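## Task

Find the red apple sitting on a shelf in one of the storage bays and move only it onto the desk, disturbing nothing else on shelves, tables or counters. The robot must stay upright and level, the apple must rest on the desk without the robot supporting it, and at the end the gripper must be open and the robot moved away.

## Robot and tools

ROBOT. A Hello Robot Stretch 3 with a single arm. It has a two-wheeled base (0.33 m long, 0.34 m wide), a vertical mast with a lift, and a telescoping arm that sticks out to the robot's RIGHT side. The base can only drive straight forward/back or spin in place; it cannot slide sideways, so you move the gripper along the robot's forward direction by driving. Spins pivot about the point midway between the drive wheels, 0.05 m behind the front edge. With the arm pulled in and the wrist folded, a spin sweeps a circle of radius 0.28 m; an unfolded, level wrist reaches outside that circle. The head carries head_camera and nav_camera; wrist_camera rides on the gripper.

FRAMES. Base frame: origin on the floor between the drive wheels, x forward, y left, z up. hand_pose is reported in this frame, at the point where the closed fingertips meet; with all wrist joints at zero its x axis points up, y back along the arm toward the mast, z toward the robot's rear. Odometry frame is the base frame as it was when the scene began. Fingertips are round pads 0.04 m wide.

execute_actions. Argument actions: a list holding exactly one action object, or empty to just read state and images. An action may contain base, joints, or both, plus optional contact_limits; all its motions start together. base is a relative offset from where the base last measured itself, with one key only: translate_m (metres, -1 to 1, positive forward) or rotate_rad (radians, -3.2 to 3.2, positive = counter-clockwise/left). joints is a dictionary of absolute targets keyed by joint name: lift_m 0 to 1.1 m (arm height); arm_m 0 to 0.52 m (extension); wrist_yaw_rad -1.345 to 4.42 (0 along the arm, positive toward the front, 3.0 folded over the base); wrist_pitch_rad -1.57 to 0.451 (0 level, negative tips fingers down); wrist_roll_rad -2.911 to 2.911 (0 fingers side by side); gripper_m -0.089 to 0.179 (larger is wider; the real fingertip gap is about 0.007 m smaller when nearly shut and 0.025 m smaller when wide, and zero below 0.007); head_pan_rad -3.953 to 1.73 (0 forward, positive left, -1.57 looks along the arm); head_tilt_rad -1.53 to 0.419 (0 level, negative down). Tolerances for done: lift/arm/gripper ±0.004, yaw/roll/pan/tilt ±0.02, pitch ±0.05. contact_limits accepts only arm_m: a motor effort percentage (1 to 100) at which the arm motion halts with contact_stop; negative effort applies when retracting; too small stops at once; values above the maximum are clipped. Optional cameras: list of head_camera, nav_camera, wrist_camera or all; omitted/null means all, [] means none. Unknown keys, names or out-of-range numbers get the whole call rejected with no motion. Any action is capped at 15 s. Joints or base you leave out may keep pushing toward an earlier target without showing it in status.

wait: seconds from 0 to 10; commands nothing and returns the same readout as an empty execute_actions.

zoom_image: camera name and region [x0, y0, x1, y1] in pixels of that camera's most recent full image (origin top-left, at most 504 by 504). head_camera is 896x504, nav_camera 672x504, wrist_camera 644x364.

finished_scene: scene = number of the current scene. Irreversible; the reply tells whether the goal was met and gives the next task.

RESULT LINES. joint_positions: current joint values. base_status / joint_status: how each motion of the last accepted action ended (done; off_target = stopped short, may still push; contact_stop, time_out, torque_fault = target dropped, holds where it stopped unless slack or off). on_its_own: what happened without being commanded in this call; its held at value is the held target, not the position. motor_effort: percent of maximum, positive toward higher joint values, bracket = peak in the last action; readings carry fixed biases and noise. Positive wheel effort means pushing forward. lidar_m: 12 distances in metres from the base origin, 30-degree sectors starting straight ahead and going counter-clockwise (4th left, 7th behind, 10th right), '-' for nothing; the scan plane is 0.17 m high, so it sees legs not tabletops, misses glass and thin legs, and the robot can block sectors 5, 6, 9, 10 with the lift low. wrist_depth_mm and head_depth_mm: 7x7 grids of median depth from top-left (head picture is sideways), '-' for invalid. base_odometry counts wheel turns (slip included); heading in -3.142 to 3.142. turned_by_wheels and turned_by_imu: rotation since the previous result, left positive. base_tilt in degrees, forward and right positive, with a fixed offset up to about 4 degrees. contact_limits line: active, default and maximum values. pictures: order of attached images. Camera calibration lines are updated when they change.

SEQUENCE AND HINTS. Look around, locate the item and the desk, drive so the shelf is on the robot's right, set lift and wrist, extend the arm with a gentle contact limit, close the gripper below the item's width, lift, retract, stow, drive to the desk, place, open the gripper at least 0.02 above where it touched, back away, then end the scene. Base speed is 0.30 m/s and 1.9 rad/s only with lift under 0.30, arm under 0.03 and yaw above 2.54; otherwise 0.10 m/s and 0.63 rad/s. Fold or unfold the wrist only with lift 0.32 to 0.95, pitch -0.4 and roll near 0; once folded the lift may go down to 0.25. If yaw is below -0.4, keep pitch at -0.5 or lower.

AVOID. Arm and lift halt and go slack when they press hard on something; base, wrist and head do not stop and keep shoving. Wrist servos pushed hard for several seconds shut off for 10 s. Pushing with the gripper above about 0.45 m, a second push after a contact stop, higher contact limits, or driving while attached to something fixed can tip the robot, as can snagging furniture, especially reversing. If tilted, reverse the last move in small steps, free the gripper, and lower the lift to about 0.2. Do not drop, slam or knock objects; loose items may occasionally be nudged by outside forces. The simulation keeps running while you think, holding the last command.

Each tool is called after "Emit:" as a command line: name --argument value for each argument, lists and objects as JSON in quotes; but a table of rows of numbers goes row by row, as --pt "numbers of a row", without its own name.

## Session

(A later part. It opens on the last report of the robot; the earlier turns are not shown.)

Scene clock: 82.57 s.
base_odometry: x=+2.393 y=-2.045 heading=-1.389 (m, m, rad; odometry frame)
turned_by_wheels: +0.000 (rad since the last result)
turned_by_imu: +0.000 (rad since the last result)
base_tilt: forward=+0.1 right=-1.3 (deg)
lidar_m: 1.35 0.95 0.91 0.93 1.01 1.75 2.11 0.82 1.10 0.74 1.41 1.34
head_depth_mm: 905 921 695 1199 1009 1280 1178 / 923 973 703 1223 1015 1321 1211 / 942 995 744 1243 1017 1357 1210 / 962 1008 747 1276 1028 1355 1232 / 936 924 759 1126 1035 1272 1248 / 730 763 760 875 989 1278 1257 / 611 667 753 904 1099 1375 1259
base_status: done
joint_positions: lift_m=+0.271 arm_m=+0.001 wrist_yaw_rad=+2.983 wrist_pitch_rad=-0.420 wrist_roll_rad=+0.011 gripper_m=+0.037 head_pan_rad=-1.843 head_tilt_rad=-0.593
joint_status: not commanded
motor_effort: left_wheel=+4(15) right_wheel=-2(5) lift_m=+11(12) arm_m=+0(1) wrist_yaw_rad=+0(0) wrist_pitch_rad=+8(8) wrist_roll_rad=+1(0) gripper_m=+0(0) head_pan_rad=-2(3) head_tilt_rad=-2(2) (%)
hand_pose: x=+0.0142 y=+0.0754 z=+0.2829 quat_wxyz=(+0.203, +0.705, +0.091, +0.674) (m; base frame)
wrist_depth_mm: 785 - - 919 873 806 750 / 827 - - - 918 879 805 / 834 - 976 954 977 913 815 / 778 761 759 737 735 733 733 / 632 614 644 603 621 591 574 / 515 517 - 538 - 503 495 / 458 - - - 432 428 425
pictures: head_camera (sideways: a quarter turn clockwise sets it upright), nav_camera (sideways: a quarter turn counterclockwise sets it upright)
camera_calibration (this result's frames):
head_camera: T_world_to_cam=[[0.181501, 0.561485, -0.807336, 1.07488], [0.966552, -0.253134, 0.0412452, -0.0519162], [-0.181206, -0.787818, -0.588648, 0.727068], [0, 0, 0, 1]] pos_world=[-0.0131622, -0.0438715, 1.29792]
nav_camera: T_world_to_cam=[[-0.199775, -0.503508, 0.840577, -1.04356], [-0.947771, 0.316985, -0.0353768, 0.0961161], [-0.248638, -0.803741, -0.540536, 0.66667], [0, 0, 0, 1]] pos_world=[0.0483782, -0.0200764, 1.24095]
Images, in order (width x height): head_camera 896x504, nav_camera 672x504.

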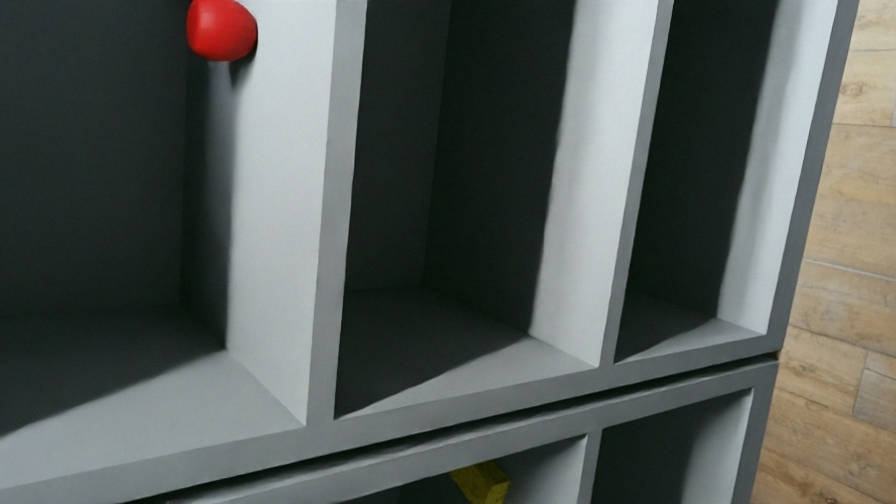

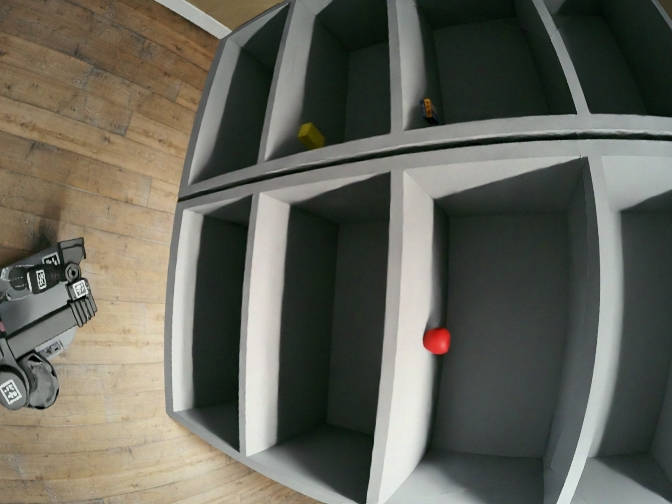

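Emit:
execute_actions --actions '[{"base":{"translate_m":-0.15},"joints":{"lift_m":0.6}}]' --cameras '[]'

Emit:
execute_actions --actions '[{"base":{"rotate_rad":-0.31},"joints":{"lift_m":0.93,"wrist_yaw_rad":0,"gripper_m":0.15,"head_pan_rad":-1.6,"head_tilt_rad":-0.45}}]'

Scene clock: 91.83 s.
base_odometry: x=+2.366 y=-1.898 heading=-1.389 (m, m, rad; odometry frame)
turned_by_wheels: +0.000 (rad since the last result)
turned_by_imu: +0.001 (rad since the last result)
base_tilt: forward=+0.2 right=-1.3 (deg)
lidar_m: 1.45 1.03 0.97 1.00 1.04 1.93 1.96 0.68 1.03 0.76 0.80 1.47
head_depth_mm: 841 904 663 1148 1006 906 1156 / 864 920 669 1177 1012 1265 1164 / 879 937 677 1185 1015 1268 1187 / 899 955 681 1231 1017 1300 1194 / 920 978 687 1242 1025 1326 1223 / 936 971 725 1156 1030 1271 1234 / 837 861 733 932 970 1111 1256
base_status: done
joint_positions: lift_m=+0.599 arm_m=+0.001 wrist_yaw_rad=+2.983 wrist_pitch_rad=-0.420 wrist_roll_rad=+0.011 gripper_m=+0.037 head_pan_rad=-1.843 head_tilt_rad=-0.593
joint_status: all done
motor_effort: left_wheel=+4(15) right_wheel=-2(8) lift_m=+38(37) arm_m=+0(0) wrist_yaw_rad=+0(0) wrist_pitch_rad=+8(8) wrist_roll_rad=+1(0) gripper_m=+0(0) head_pan_rad=-2(2) head_tilt_rad=-2(2) (%)
hand_pose: x=+0.0142 y=+0.0754 z=+0.6116 quat_wxyz=(+0.203, +0.705, +0.091, +0.674) (m; base frame)
wrist_depth_mm: - - - - 939 867 804 / - - - - - 937 851 / 875 - - - - - 921 / 988 954 - - - - - / - - - - - - - / 950 923 - 941 - 915 904 / 831 802 800 796 801 790 758
pictures: none
No camera images: the call's "cameras" was empty. Leave "cameras" out to get every camera's image.

Scene clock: 95.67 s.
base_odometry: x=+2.366 y=-1.898 heading=-1.699 (m, m, rad; odometry frame)
turned_by_wheels: -0.310 (rad since the last result)
turned_by_imu: -0.312 (rad since the last result)
base_tilt: forward=+0.1 right=-1.3 (deg)
lidar_m: 1.47 1.20 0.98 0.98 0.91 0.90 1.61 2.54 0.68 1.03 0.76 1.48
head_depth_mm: 839 904 940 660 1156 999 - / 850 923 947 667 1171 957 - / 860 933 892 671 1180 - - / 877 947 963 676 1184 981 1240 / 887 967 975 714 1195 941 1242 / 898 981 991 723 1197 959 1242 / 905 971 925 730 1045 961 1100
base_status: done
joint_positions: lift_m=+0.929 arm_m=+0.001 wrist_yaw_rad=+0.002 wrist_pitch_rad=-0.420 wrist_roll_rad=+0.011 gripper_m=+0.150 head_pan_rad=-1.607 head_tilt_rad=-0.458
joint_status: all done
motor_effort: left_wheel=+5(10) right_wheel=-3(6) lift_m=+38(38) arm_m=+0(1) wrist_yaw_rad=-2(2) wrist_pitch_rad=+8(8) wrist_roll_rad=+0(1) gripper_m=+0(93) head_pan_rad=+2(15) head_tilt_rad=+2(12) (%)
hand_pose: x=-0.0211 y=-0.3701 z=+0.9417 quat_wxyz=(+0.688, +0.147, -0.695, -0.148) (m; base frame)
wrist_depth_mm: 442 482 453 442 426 405 399 / 449 369 348 339 322 307 294 / 491 667 912 890 857 802 605 / 507 676 949 902 912 875 595 / 556 643 776 792 772 785 581 / 685 - 675 687 663 653 510 / - 767 944 599 570 558 535
pictures: head_camera (sideways: a quarter turn clockwise sets it upright), nav_camera (sideways: a quarter turn counterclockwise sets it upright), wrist_camera
camera_calibration (this result's frames):
head_camera: T_world_to_cam=[[0.0409434, 0.4739, -0.879626, 1.17], [0.999146, -0.0145447, 0.0386707, -0.0487703], [0.0055321, -0.880458, -0.474091, 0.576882], [0, 0, 0, 1]] pos_world=[-0.00236635, -0.0472503, 1.30454]
nav_camera: T_world_to_cam=[[-0.0721297, -0.417785, 0.905678, -1.12924], [-0.995819, 0.0811994, -0.0418517, 0.104846], [-0.0560555, -0.90491, -0.421895, 0.511123], [0, 0, 0, 1]] pos_world=[0.0516065, -0.0177745, 1.24276]
wrist_camera: T_world_to_cam=[[-0.999467, -0.00914897, -0.0313318, 0.0108074], [0.0211618, 0.549207, -0.835418, 1.02242], [0.0248509, -0.835636, -0.548721, 0.372419], [0, 0, 0, 1]] pos_world=[-0.0200895, -0.250215, 1.05884]
Images, in order (width x height): head_camera 896x504, nav_camera 672x504, wrist_camera 644x364.

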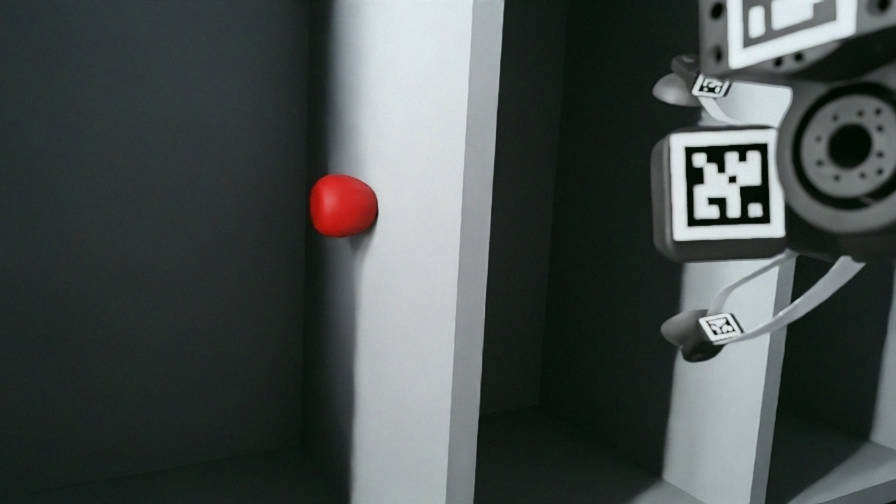

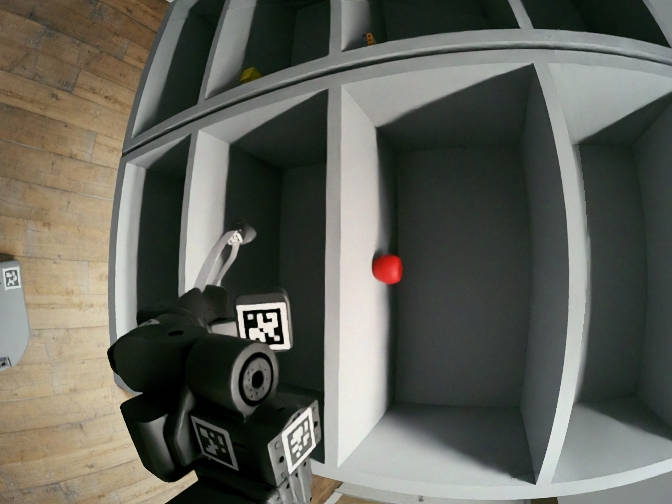

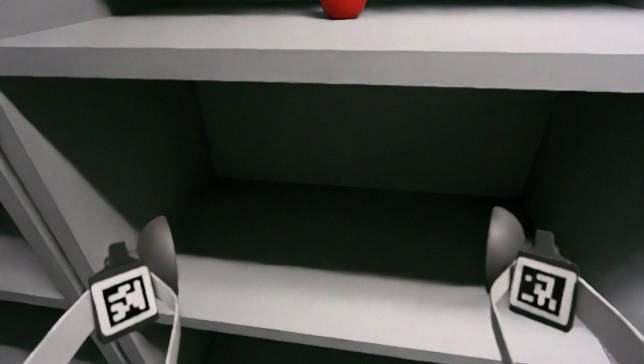

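Emit:
execute_actions --actions '[{"base":{"translate_m":-0.03},"joints":{"lift_m":0.98,"wrist_pitch_rad":-0.2,"arm_m":0.3}}]' --cameras '["head_camera","wrist_camera"]'

Scene clock: 102.80 s.
base_odometry: x=+2.370 y=-1.868 heading=-1.699 (m, m, rad; odometry frame)
turned_by_wheels: +0.000 (rad since the last result)
turned_by_imu: +0.001 (rad since the last result)
base_tilt: forward=+0.1 right=-1.3 (deg)
lidar_m: 1.50 1.20 0.99 0.98 0.88 0.89 1.59 2.50 0.66 1.03 0.77 1.51
head_depth_mm: 838 901 - 609 1150 939 1168 / 842 913 - 613 1160 944 1171 / 859 928 - 623 1179 941 1210 / 867 945 990 644 1189 944 1212 / 883 962 979 678 1190 960 1235 / 903 977 982 723 1199 959 1242 / 914 983 973 729 1104 963 1166
base_status: done
joint_positions: lift_m=+0.979 arm_m=+0.300 wrist_yaw_rad=+0.001 wrist_pitch_rad=-0.222 wrist_roll_rad=+0.011 gripper_m=+0.150 head_pan_rad=-1.607 head_tilt_rad=-0.458
joint_status: all done
motor_effort: left_wheel=+4(7) right_wheel=-2(6) lift_m=+38(38) arm_m=+4(4) wrist_yaw_rad=-1(2) wrist_pitch_rad=+9(10) wrist_roll_rad=+0(1) gripper_m=+0(1) head_pan_rad=+2(3) head_tilt_rad=+2(3) (%)
hand_pose: x=-0.0213 y=-0.6892 z=+1.0382 quat_wxyz=(+0.699, +0.078, -0.706, -0.079) (m; base frame)
wrist_depth_mm: 461 490 465 450 436 410 397 / 461 521 500 471 463 437 423 / 463 544 529 497 480 463 444 / 396 394 384 231 368 362 360 / 280 298 276 243 269 277 263 / 218 - 215 214 212 205 214 / - 172 175 176 174 170 165
pictures: head_camera (sideways: a quarter turn clockwise sets it upright), wrist_camera
camera_calibration (this result's frames):
head_camera: T_world_to_cam=[[0.0409304, 0.473894, -0.87963, 1.17], [0.999147, -0.0145175, 0.0386705, -0.0487701], [0.00555568, -0.880462, -0.474084, 0.576873], [0, 0, 0, 1]] pos_world=[-0.00236508, -0.0472505, 1.30454]
wrist_camera: T_world_to_cam=[[-0.999469, -0.0141965, -0.0293188, 0.00514767], [0.0218724, 0.374509, -0.926965, 1.25292], [0.0241398, -0.927114, -0.374, -0.0857099], [0, 0, 0, 1]] pos_world=[-0.0201903, -0.548619, 1.1295]
Images, in order (width x height): head_camera 896x504, wrist_camera 644x364.

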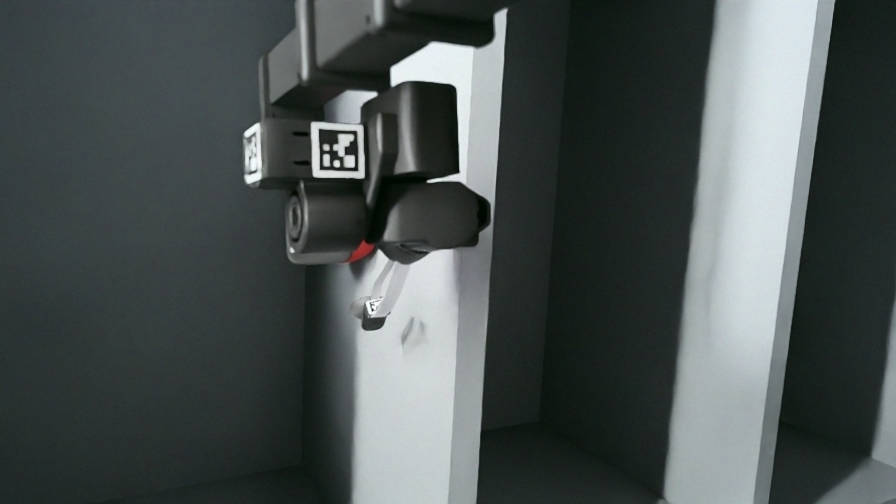

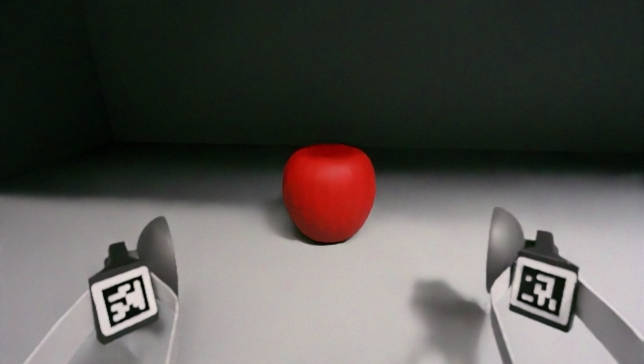

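Emit:
execute_actions --actions '[{"joints":{"lift_m":0.965,"arm_m":0.408}}]' --cameras '["wrist_camera"]'

Emit:
execute_actions --actions '[{"joints":{"gripper_m":0.03}}]' --cameras '["wrist_camera"]'

Scene clock: 107.80 s.
base_odometry: x=+2.370 y=-1.868 heading=-1.699 (m, m, rad; odometry frame)
turned_by_wheels: +0.000 (rad since the last result)
turned_by_imu: +0.001 (rad since the last result)
base_tilt: forward=+0.2 right=-1.3 (deg)
lidar_m: 1.50 1.20 0.99 0.98 0.88 0.89 1.59 2.50 0.66 1.03 0.77 1.51
head_depth_mm: 837 902 950 - 1140 938 1171 / 845 910 - 666 1170 941 1172 / 860 927 - 655 1176 949 1201 / 868 941 981 663 1187 950 1208 / 882 956 984 682 1192 956 1235 / 897 971 985 722 1195 955 1244 / 907 985 981 726 1101 961 1170
base_status: not commanded
joint_positions: lift_m=+0.966 arm_m=+0.408 wrist_yaw_rad=+0.001 wrist_pitch_rad=-0.222 wrist_roll_rad=+0.011 gripper_m=+0.150 head_pan_rad=-1.607 head_tilt_rad=-0.458
joint_status: all done
motor_effort: left_wheel=+4(4) right_wheel=-2(2) lift_m=+11(34) arm_m=+4(4) wrist_yaw_rad=-1(1) wrist_pitch_rad=+9(9) wrist_roll_rad=+1(1) gripper_m=+1(1) head_pan_rad=+2(2) head_tilt_rad=+2(2) (%)
hand_pose: x=-0.0213 y=-0.7972 z=+1.0244 quat_wxyz=(+0.699, +0.078, -0.706, -0.079) (m; base frame)
wrist_depth_mm: 399 380 367 352 336 322 313 / 420 410 387 371 356 344 328 / 433 442 419 393 373 356 342 / 355 349 343 157 330 325 321 / 253 265 237 121 216 251 236 / 201 - 186 121 173 184 192 / - 153 159 138 155 154 148
pictures: wrist_camera
camera_calibration (this result's frames):
wrist_camera: T_world_to_cam=[[-0.99947, -0.014183, -0.0293176, 0.00321799], [0.0218786, 0.374419, -0.927001, 1.28063], [0.0241247, -0.927151, -0.37391, -0.191096], [0, 0, 0, 1]] pos_world=[-0.020192, -0.656622, 1.11579]
Images, in order (width x height): wrist_camera 644x364.

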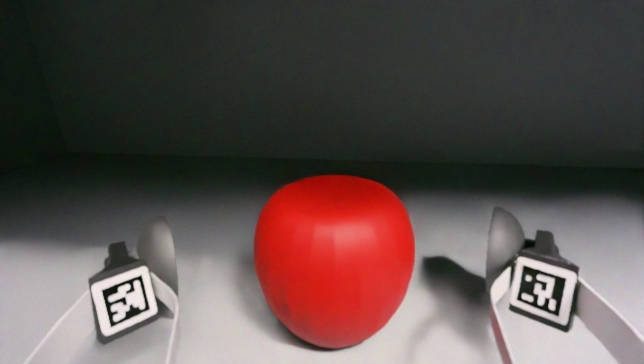

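Scene clock: 109.50 s.
base_odometry: x=+2.370 y=-1.868 heading=-1.699 (m, m, rad; odometry frame)
turned_by_wheels: +0.000 (rad since the last result)
turned_by_imu: +0.000 (rad since the last result)
base_tilt: forward=+0.2 right=-1.3 (deg)
lidar_m: 1.50 1.21 0.99 0.98 0.87 0.89 1.59 2.51 0.66 1.03 0.77 1.51
head_depth_mm: 837 900 951 - 1144 943 1172 / 847 909 - 667 1166 938 1175 / 858 928 - 657 1177 949 1206 / 876 946 1000 661 1191 951 1201 / 888 959 975 677 1194 957 1248 / 898 977 982 722 1206 955 1246 / 910 979 976 727 1095 961 1170
base_status: not commanded
joint_positions: lift_m=+0.966 arm_m=+0.408 wrist_yaw_rad=+0.000 wrist_pitch_rad=-0.225 wrist_roll_rad=+0.011 gripper_m=+0.031 head_pan_rad=-1.607 head_tilt_rad=-0.458
joint_status: all done
motor_effort: left_wheel=+4(4) right_wheel=-2(2) lift_m=+11(11) arm_m=+4(4) wrist_yaw_rad=+0(1) wrist_pitch_rad=+10(10) wrist_roll_rad=+1(0) gripper_m=-23(100) head_pan_rad=+2(2) head_tilt_rad=+3(2) (%)
hand_pose: x=-0.0215 y=-0.7970 z=+1.0237 quat_wxyz=(+0.699, +0.079, -0.706, -0.080) (m; base frame)
wrist_depth_mm: 400 380 366 350 339 324 309 / 419 409 384 371 355 339 327 / 437 434 407 396 379 365 343 / 355 346 339 155 327 321 318 / 251 248 221 119 126 237 234 / 194 193 130 117 124 189 183 / 159 158 157 130 152 154 152
pictures: wrist_camera
camera_calibration (this result's frames):
wrist_camera: T_world_to_cam=[[-0.999484, -0.013047, -0.0293596, 0.0038914], [0.022272, 0.377248, -0.925844, 1.28092], [0.0231554, -0.92602, -0.376763, -0.18735], [0, 0, 0, 1]] pos_world=[-0.020301, -0.656663, 1.11546]
Images, in order (width x height): wrist_camera 644x364.

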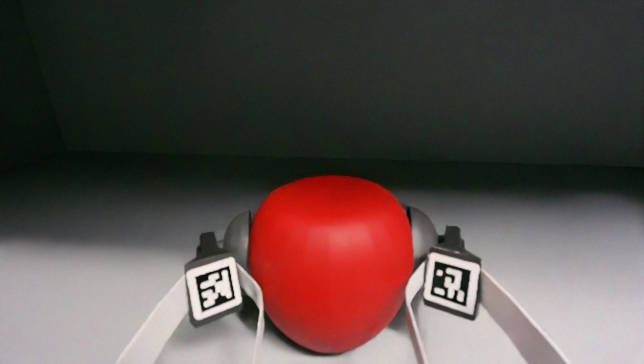

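Emit:
execute_actions --actions '[{"base":{"translate_m":-0.15},"joints":{"lift_m":1.0,"arm_m":0.0}}]' --cameras '["wrist_camera"]'

Emit:
execute_actions --actions '[{"base":{"translate_m":-0.72},"joints":{"lift_m":0.80,"head_pan_rad":-3.1,"head_tilt_rad":-0.7}}]'

Scene clock: 120.73 s.
base_odometry: x=+2.389 y=-1.719 heading=-1.699 (m, m, rad; odometry frame)
turned_by_wheels: +0.000 (rad since the last result)
turned_by_imu: +0.002 (rad since the last result)
base_tilt: forward=+0.2 right=-1.4 (deg)
lidar_m: 1.65 1.23 1.01 1.01 0.79 0.91 1.57 2.34 0.58 1.00 0.86 1.66
head_depth_mm: 816 880 925 662 - - - / 824 893 938 637 1155 - - / 839 905 954 671 - - - / 852 928 970 675 - - 1177 / 859 935 974 682 1197 954 1210 / 875 953 983 686 1202 956 1215 / 887 962 996 690 1206 961 1240
base_status: done
joint_positions: lift_m=+0.999 arm_m=+0.001 wrist_yaw_rad=+0.000 wrist_pitch_rad=-0.235 wrist_roll_rad=+0.011 gripper_m=+0.034 head_pan_rad=-1.607 head_tilt_rad=-0.458
joint_status: all done
motor_effort: left_wheel=+4(5) right_wheel=-2(6) lift_m=+39(44) arm_m=-2(3) wrist_yaw_rad=+0(0) wrist_pitch_rad=+14(14) wrist_roll_rad=+0(0) gripper_m=-21(21) head_pan_rad=+3(3) head_tilt_rad=+2(2) (%)
hand_pose: x=-0.0215 y=-0.3899 z=+1.0549 quat_wxyz=(+0.698, +0.083, -0.706, -0.084) (m; base frame)
wrist_depth_mm: 672 745 747 709 665 569 329 / 663 827 778 734 720 572 327 / 633 702 690 660 654 525 320 / 445 432 424 155 413 406 316 / 668 841 361 119 126 328 309 / 685 887 131 117 124 466 329 / 692 782 785 130 762 582 359
pictures: wrist_camera
camera_calibration (this result's frames):
wrist_camera: T_world_to_cam=[[-0.999484, -0.0127579, -0.0294869, 0.010368], [0.0222708, 0.386394, -0.922065, 1.15586], [0.0231571, -0.922246, -0.38591, 0.212522], [0, 0, 0, 1]] pos_world=[-0.0203007, -0.250488, 1.1481]
Images, in order (width x height): wrist_camera 644x364.

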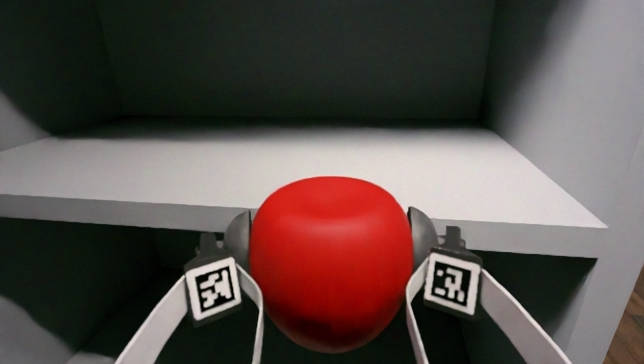

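Scene clock: 129.37 s.
base_odometry: x=+2.481 y=-1.005 heading=-1.699 (m, m, rad; odometry frame)
turned_by_wheels: +0.000 (rad since the last result)
turned_by_imu: +0.002 (rad since the last result)
base_tilt: forward=+0.2 right=-1.4 (deg)
lidar_m: 2.35 1.38 0.66 0.64 1.20 0.77 0.85 1.08 2.47 1.87 0.65 1.44
head_depth_mm: 1192 1284 1040 834 1613 - - / 1212 1314 1049 864 1632 - - / 1240 1346 1056 892 1628 - 1211 / 1271 1359 1063 902 1589 1368 1227 / 1296 1396 1070 936 1557 1368 1231 / 1333 1458 1080 946 1616 1380 1250 / 1360 1555 1086 1799 1611 1389 1256
base_status: done
joint_positions: lift_m=+0.801 arm_m=+0.001 wrist_yaw_rad=+0.000 wrist_pitch_rad=-0.235 wrist_roll_rad=+0.011 gripper_m=+0.034 head_pan_rad=-3.093 head_tilt_rad=-0.691
joint_status: all done
motor_effort: left_wheel=+3(5) right_wheel=-2(4) lift_m=+12(33) arm_m=-3(3) wrist_yaw_rad=+0(0) wrist_pitch_rad=+14(14) wrist_roll_rad=+0(0) gripper_m=-21(21) head_pan_rad=-3(30) head_tilt_rad=-3(14) (%)
hand_pose: x=-0.0215 y=-0.3898 z=+0.8562 quat_wxyz=(+0.698, +0.083, -0.706, -0.084) (m; base frame)
wrist_depth_mm: 485 - - - - - - / 485 675 - - - - - / 494 660 - - - - - / 497 669 - 155 - - - / 506 682 - 119 126 - - / 503 689 130 117 125 - - / 509 651 - 130 - - -
pictures: head_camera (sideways: a quarter turn clockwise sets it upright), nav_camera (sideways: a quarter turn counterclockwise sets it upright), wrist_camera
camera_calibration (this result's frames):
head_camera: T_world_to_cam=[[0.666199, 0.00871207, -0.745723, 0.991608], [0.0607686, -0.997241, 0.0426377, -0.0481984], [-0.743294, -0.0737217, -0.66489, 0.829675], [0, 0, 0, 1]] pos_world=[-0.0409861, 0.00446067, 1.29316]
nav_camera: T_world_to_cam=[[-0.620449, 0.0267574, 0.78379, -0.966958], [0.00485242, 0.99953, -0.0302812, 0.0836671], [-0.784232, -0.0149847, -0.620287, 0.77369], [0, 0, 0, 1]] pos_world=[0.00639871, -0.0461609, 1.24034]
wrist_camera: T_world_to_cam=[[-0.999484, -0.0127496, -0.0294904, 0.00451298], [0.0222709, 0.386648, -0.921959, 0.972564], [0.023157, -0.922139, -0.386164, 0.136095], [0, 0, 0, 1]] pos_world=[-0.0203007, -0.250484, 0.949351]
Images, in order (width x height): head_camera 896x504, nav_camera 672x504, wrist_camera 644x364.

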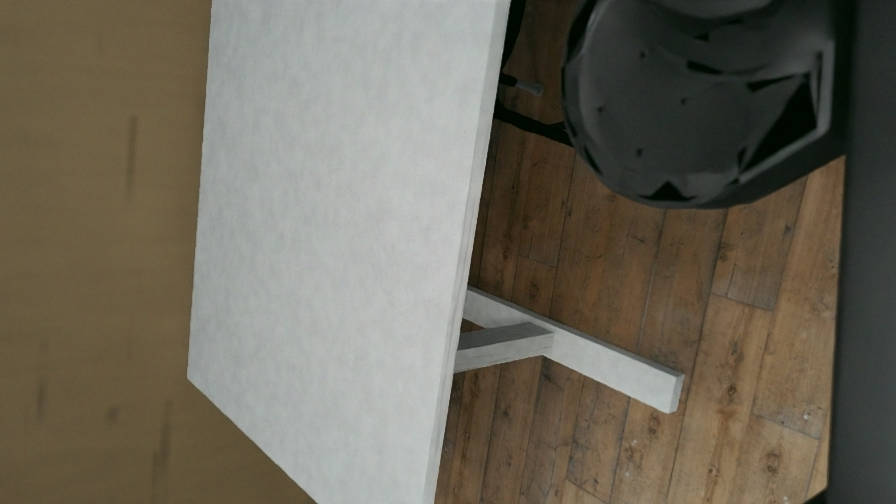

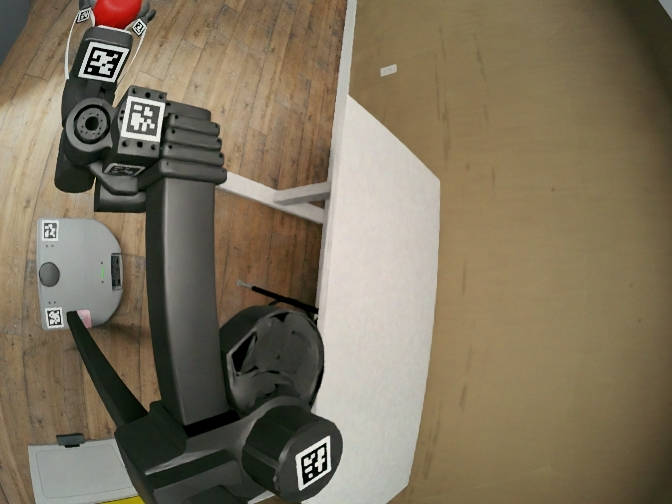

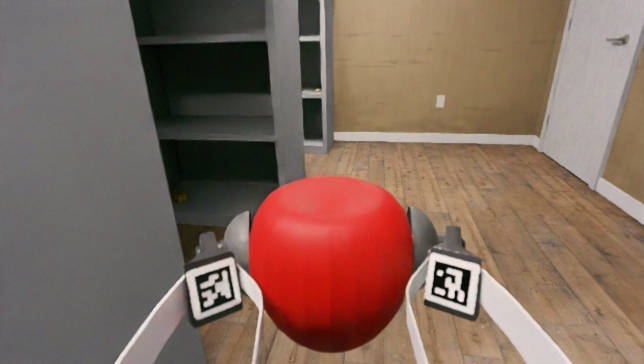

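Emit:
execute_actions --actions '[{"base":{"rotate_rad":-1.65},"joints":{"arm_m":0.48,"lift_m":0.77,"head_pan_rad":-1.5,"head_tilt_rad":-0.6}}]' --cameras '["head_camera","wrist_camera"]'

Scene clock: 141.63 s.
base_odometry: x=+2.481 y=-1.005 heading=+2.935 (m, m, rad; odometry frame)
turned_by_wheels: -1.650 (rad since the last result)
turned_by_imu: -1.661 (rad since the last result)
base_tilt: forward=+0.1 right=-1.3 (deg)
lidar_m: 1.87 0.65 0.67 2.36 1.47 0.67 0.64 0.67 0.77 0.85 1.08 2.23
head_depth_mm: 1164 1289 1243 - - 1391 1203 / 1189 1317 1338 873 1578 1400 1225 / 1211 1328 1302 909 1617 1417 1227 / 1231 1363 1244 944 1621 1437 1231 / 1251 1389 1262 950 1674 1435 1239 / 1273 1427 1268 956 1543 1410 1245 / 1296 1450 1332 963 1726 1459 1253
base_status: done
joint_positions: lift_m=+0.771 arm_m=+0.480 wrist_yaw_rad=+0.000 wrist_pitch_rad=-0.236 wrist_roll_rad=+0.011 gripper_m=+0.034 head_pan_rad=-1.507 head_tilt_rad=-0.606
joint_status: all done
motor_effort: left_wheel=+4(8) right_wheel=-2(4) lift_m=+12(9) arm_m=+4(5) wrist_yaw_rad=+0(0) wrist_pitch_rad=+14(14) wrist_roll_rad=+0(0) gripper_m=-21(21) head_pan_rad=+3(29) head_tilt_rad=+2(11) (%)
hand_pose: x=-0.0216 y=-0.8681 z=+0.8261 quat_wxyz=(+0.698, +0.083, -0.706, -0.084) (m; base frame)
wrist_depth_mm: 672 663 655 632 608 601 601 / 706 706 690 667 648 637 624 / 775 744 718 708 681 666 651 / 552 539 530 156 506 503 496 / 393 391 348 119 126 373 364 / 308 303 131 116 124 297 289 / 251 251 247 130 236 241 240
pictures: head_camera (sideways: a quarter turn clockwise sets it upright), wrist_camera
camera_calibration (this result's frames):
head_camera: T_world_to_cam=[[-0.0145652, 0.599948, -0.799906, 1.06639], [0.995978, 0.079438, 0.0414449, -0.0523551], [0.0884077, -0.796085, -0.598692, 0.73849], [0, 0, 0, 1]] pos_world=[0.00238841, -0.0477168, 1.29731]
wrist_camera: T_world_to_cam=[[-0.999488, -0.0124336, -0.0294965, -0.00226666], [0.0223893, 0.387019, -0.9218, 1.12993], [0.022877, -0.921988, -0.386542, -0.316099], [0, 0, 0, 1]] pos_world=[-0.0203324, -0.728771, 0.919316]
Images, in order (width x height): head_camera 896x504, wrist_camera 644x364.

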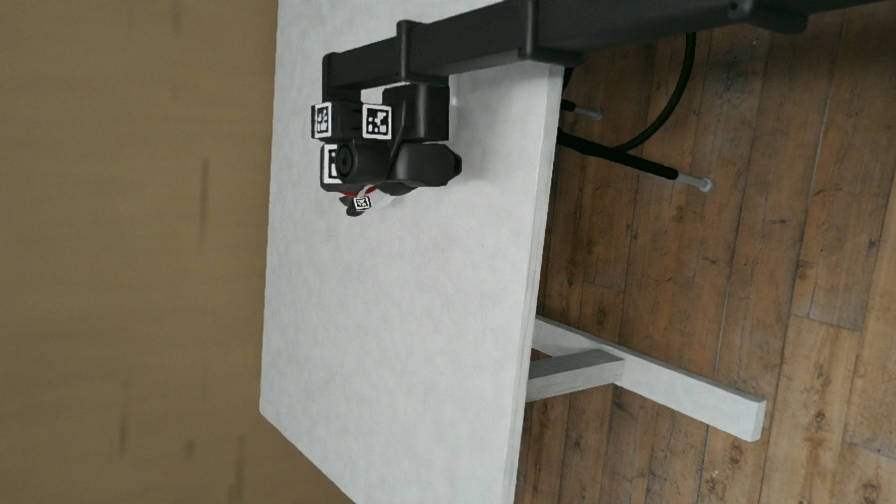

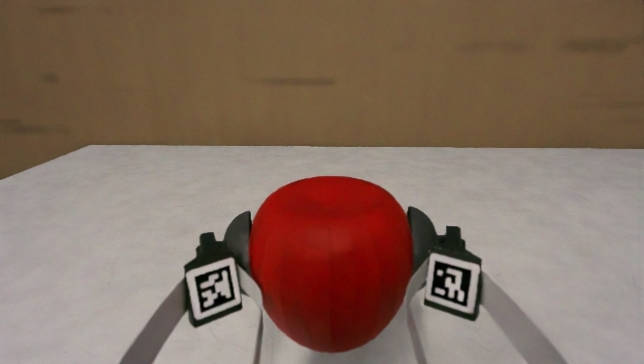

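Emit:
execute_actions --actions '[{"joints":{"lift_m":0.70}}]' --cameras '[]'

Scene clock: 144.87 s.
base_odometry: x=+2.481 y=-1.005 heading=+2.935 (m, m, rad; odometry frame)
turned_by_wheels: +0.000 (rad since the last result)
turned_by_imu: +0.000 (rad since the last result)
base_tilt: forward=+0.2 right=-1.3 (deg)
lidar_m: 1.86 0.65 0.67 2.35 1.46 0.67 0.65 0.67 0.77 0.85 1.08 2.23
head_depth_mm: 1171 1295 1216 945 - - 1226 / 1190 1307 1222 - 1567 1385 1228 / 1212 1336 1224 913 1604 1404 1226 / 1229 1367 1241 948 1615 1427 1234 / 1239 1386 1247 953 1668 1444 1247 / 1270 1425 1254 955 1549 1412 1247 / 1296 1440 1323 960 1726 1456 1253
base_status: not commanded
joint_positions: lift_m=+0.701 arm_m=+0.480 wrist_yaw_rad=+0.000 wrist_pitch_rad=-0.236 wrist_roll_rad=+0.011 gripper_m=+0.034 head_pan_rad=-1.507 head_tilt_rad=-0.606
joint_status: all done
motor_effort: left_wheel=+4(4) right_wheel=-2(2) lift_m=+12(14) arm_m=+4(4) wrist_yaw_rad=+0(0) wrist_pitch_rad=+14(14) wrist_roll_rad=+0(0) gripper_m=-21(21) head_pan_rad=+2(2) head_tilt_rad=+2(2) (%)
hand_pose: x=-0.0216 y=-0.8681 z=+0.7561 quat_wxyz=(+0.698, +0.083, -0.706, -0.084) (m; base frame)
wrist_depth_mm: 695 671 647 629 614 595 593 / 724 710 685 691 651 633 632 / 588 564 541 539 521 503 489 / 356 349 342 155 332 327 317 / 255 253 224 119 126 240 237 / 200 197 131 117 124 193 187 / 162 162 160 130 153 157 155
pictures: none
No camera images: the call's "cameras" was empty. Leave "cameras" out to get every camera's image.

Emit:
execute_actions --actions '[{"joints":{"lift_m":0.696,"gripper_m":0.14}}]' --cameras '[]'

Emit:
execute_actions --actions '[{"joints":{"arm_m":0.15,"lift_m":0.72}}]' --cameras '["head_camera","wrist_camera"]'

Scene clock: 148.57 s.
base_odometry: x=+2.481 y=-1.005 heading=+2.935 (m, m, rad; odometry frame)
turned_by_wheels: +0.000 (rad since the last result)
turned_by_imu: +0.000 (rad since the last result)
base_tilt: forward=+0.2 right=-1.3 (deg)
lidar_m: 1.86 0.65 0.67 2.36 1.46 0.67 0.65 0.67 0.77 0.85 1.08 2.23
head_depth_mm: 1175 1291 1213 945 - - 1232 / 1193 1320 1222 - 1562 1397 1224 / 1208 1344 1235 909 1600 1410 1233 / 1223 1360 1248 945 1622 1423 1238 / 1252 1392 1253 948 1674 1437 1242 / 1269 1414 1264 958 1542 1419 1242 / 1292 1444 1333 963 1727 1458 1242
base_status: not commanded
joint_positions: lift_m=+0.697 arm_m=+0.480 wrist_yaw_rad=+0.000 wrist_pitch_rad=-0.223 wrist_roll_rad=+0.011 gripper_m=+0.140 head_pan_rad=-1.507 head_tilt_rad=-0.606
joint_status: all done
motor_effort: left_wheel=+4(4) right_wheel=-2(2) lift_m=+11(11) arm_m=+4(5) wrist_yaw_rad=+0(0) wrist_pitch_rad=+9(14) wrist_roll_rad=+1(0) gripper_m=+0(92) head_pan_rad=+3(2) head_tilt_rad=+2(2) (%)
hand_pose: x=-0.0216 y=-0.8691 z=+0.7551 quat_wxyz=(+0.699, +0.078, -0.706, -0.080) (m; base frame)
wrist_depth_mm: 669 663 643 630 625 613 586 / 740 709 682 668 658 644 624 / 615 579 571 556 540 513 512 / 360 355 348 160 332 330 321 / 254 267 235 121 218 250 237 / 199 - 187 118 175 - 190 / - 155 159 131 152 155 154
pictures: none
No camera images: the call's "cameras" was empty. Leave "cameras" out to get every camera's image.

Scene clock: 152.20 s.
base_odometry: x=+2.481 y=-1.005 heading=+2.935 (m, m, rad; odometry frame)
turned_by_wheels: +0.000 (rad since the last result)
turned_by_imu: +0.000 (rad since the last result)
base_tilt: forward=+0.1 right=-1.3 (deg)
lidar_m: 1.87 0.65 0.67 2.36 1.46 0.67 0.65 0.67 0.77 0.85 1.08 2.23
head_depth_mm: 1173 1287 1212 927 998 - - / 1188 1318 1228 937 991 - 1185 / 1209 1344 1240 929 1597 1394 1206 / 1222 1369 1255 946 1619 1437 1236 / 1256 1396 1259 949 1669 1440 1238 / 1257 1421 1254 958 1546 1420 1243 / 1300 1456 1335 964 1761 1450 1245
base_status: not commanded
joint_positions: lift_m=+0.719 arm_m=+0.150 wrist_yaw_rad=+0.000 wrist_pitch_rad=-0.222 wrist_roll_rad=+0.011 gripper_m=+0.140 head_pan_rad=-1.507 head_tilt_rad=-0.606
joint_status: all done
motor_effort: left_wheel=+4(4) right_wheel=-2(2) lift_m=+38(38) arm_m=-3(3) wrist_yaw_rad=+0(0) wrist_pitch_rad=+9(9) wrist_roll_rad=+0(0) gripper_m=+1(0) head_pan_rad=+2(2) head_tilt_rad=+1(2) (%)
hand_pose: x=-0.0216 y=-0.5400 z=+0.7781 quat_wxyz=(+0.699, +0.078, -0.706, -0.079) (m; base frame)
wrist_depth_mm: - 986 996 954 957 917 880 / - - - - 989 970 994 / - 721 695 541 649 640 619 / 435 422 413 405 396 395 386 / 307 318 296 295 292 303 282 / - - - - 472 - 250 / - 896 - - - - -
pictures: head_camera (sideways: a quarter turn clockwise sets it upright), wrist_camera
camera_calibration (this result's frames):
head_camera: T_world_to_cam=[[-0.0145949, 0.599944, -0.799909, 1.06639], [0.995974, 0.0794878, 0.0414449, -0.0523549], [0.0884476, -0.796083, -0.598689, 0.738485], [0, 0, 0, 1]] pos_world=[0.00239079, -0.047717, 1.29731]
wrist_camera: T_world_to_cam=[[-0.999488, -0.0128233, -0.0293238, 0.0000518762], [0.0223843, 0.374774, -0.926846, 0.956022], [0.022875, -0.927028, -0.374295, -0.0444018], [0, 0, 0, 1]] pos_world=[-0.0203324, -0.399453, 0.869467]
Images, in order (width x height): head_camera 896x504, wrist_camera 644x364.

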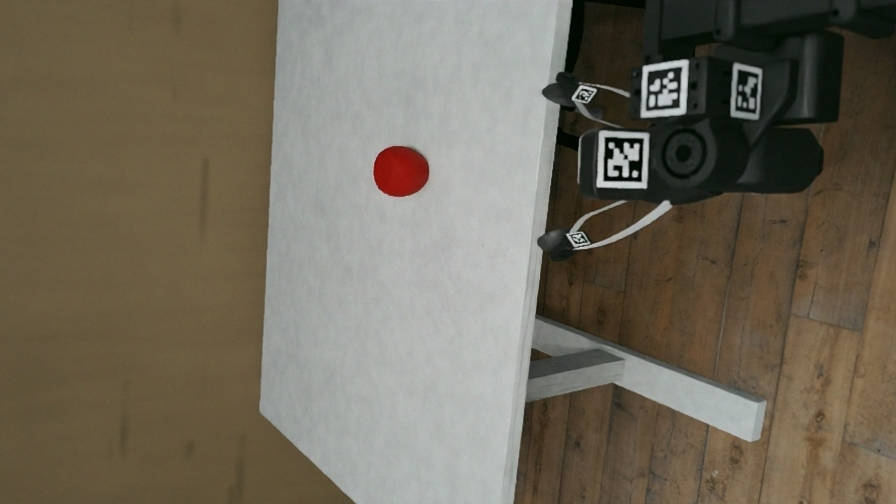

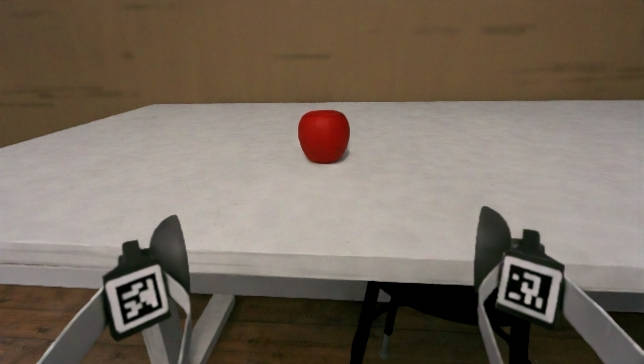

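Emit:
finished_scene --scene 1

The scene is finished: the task was done.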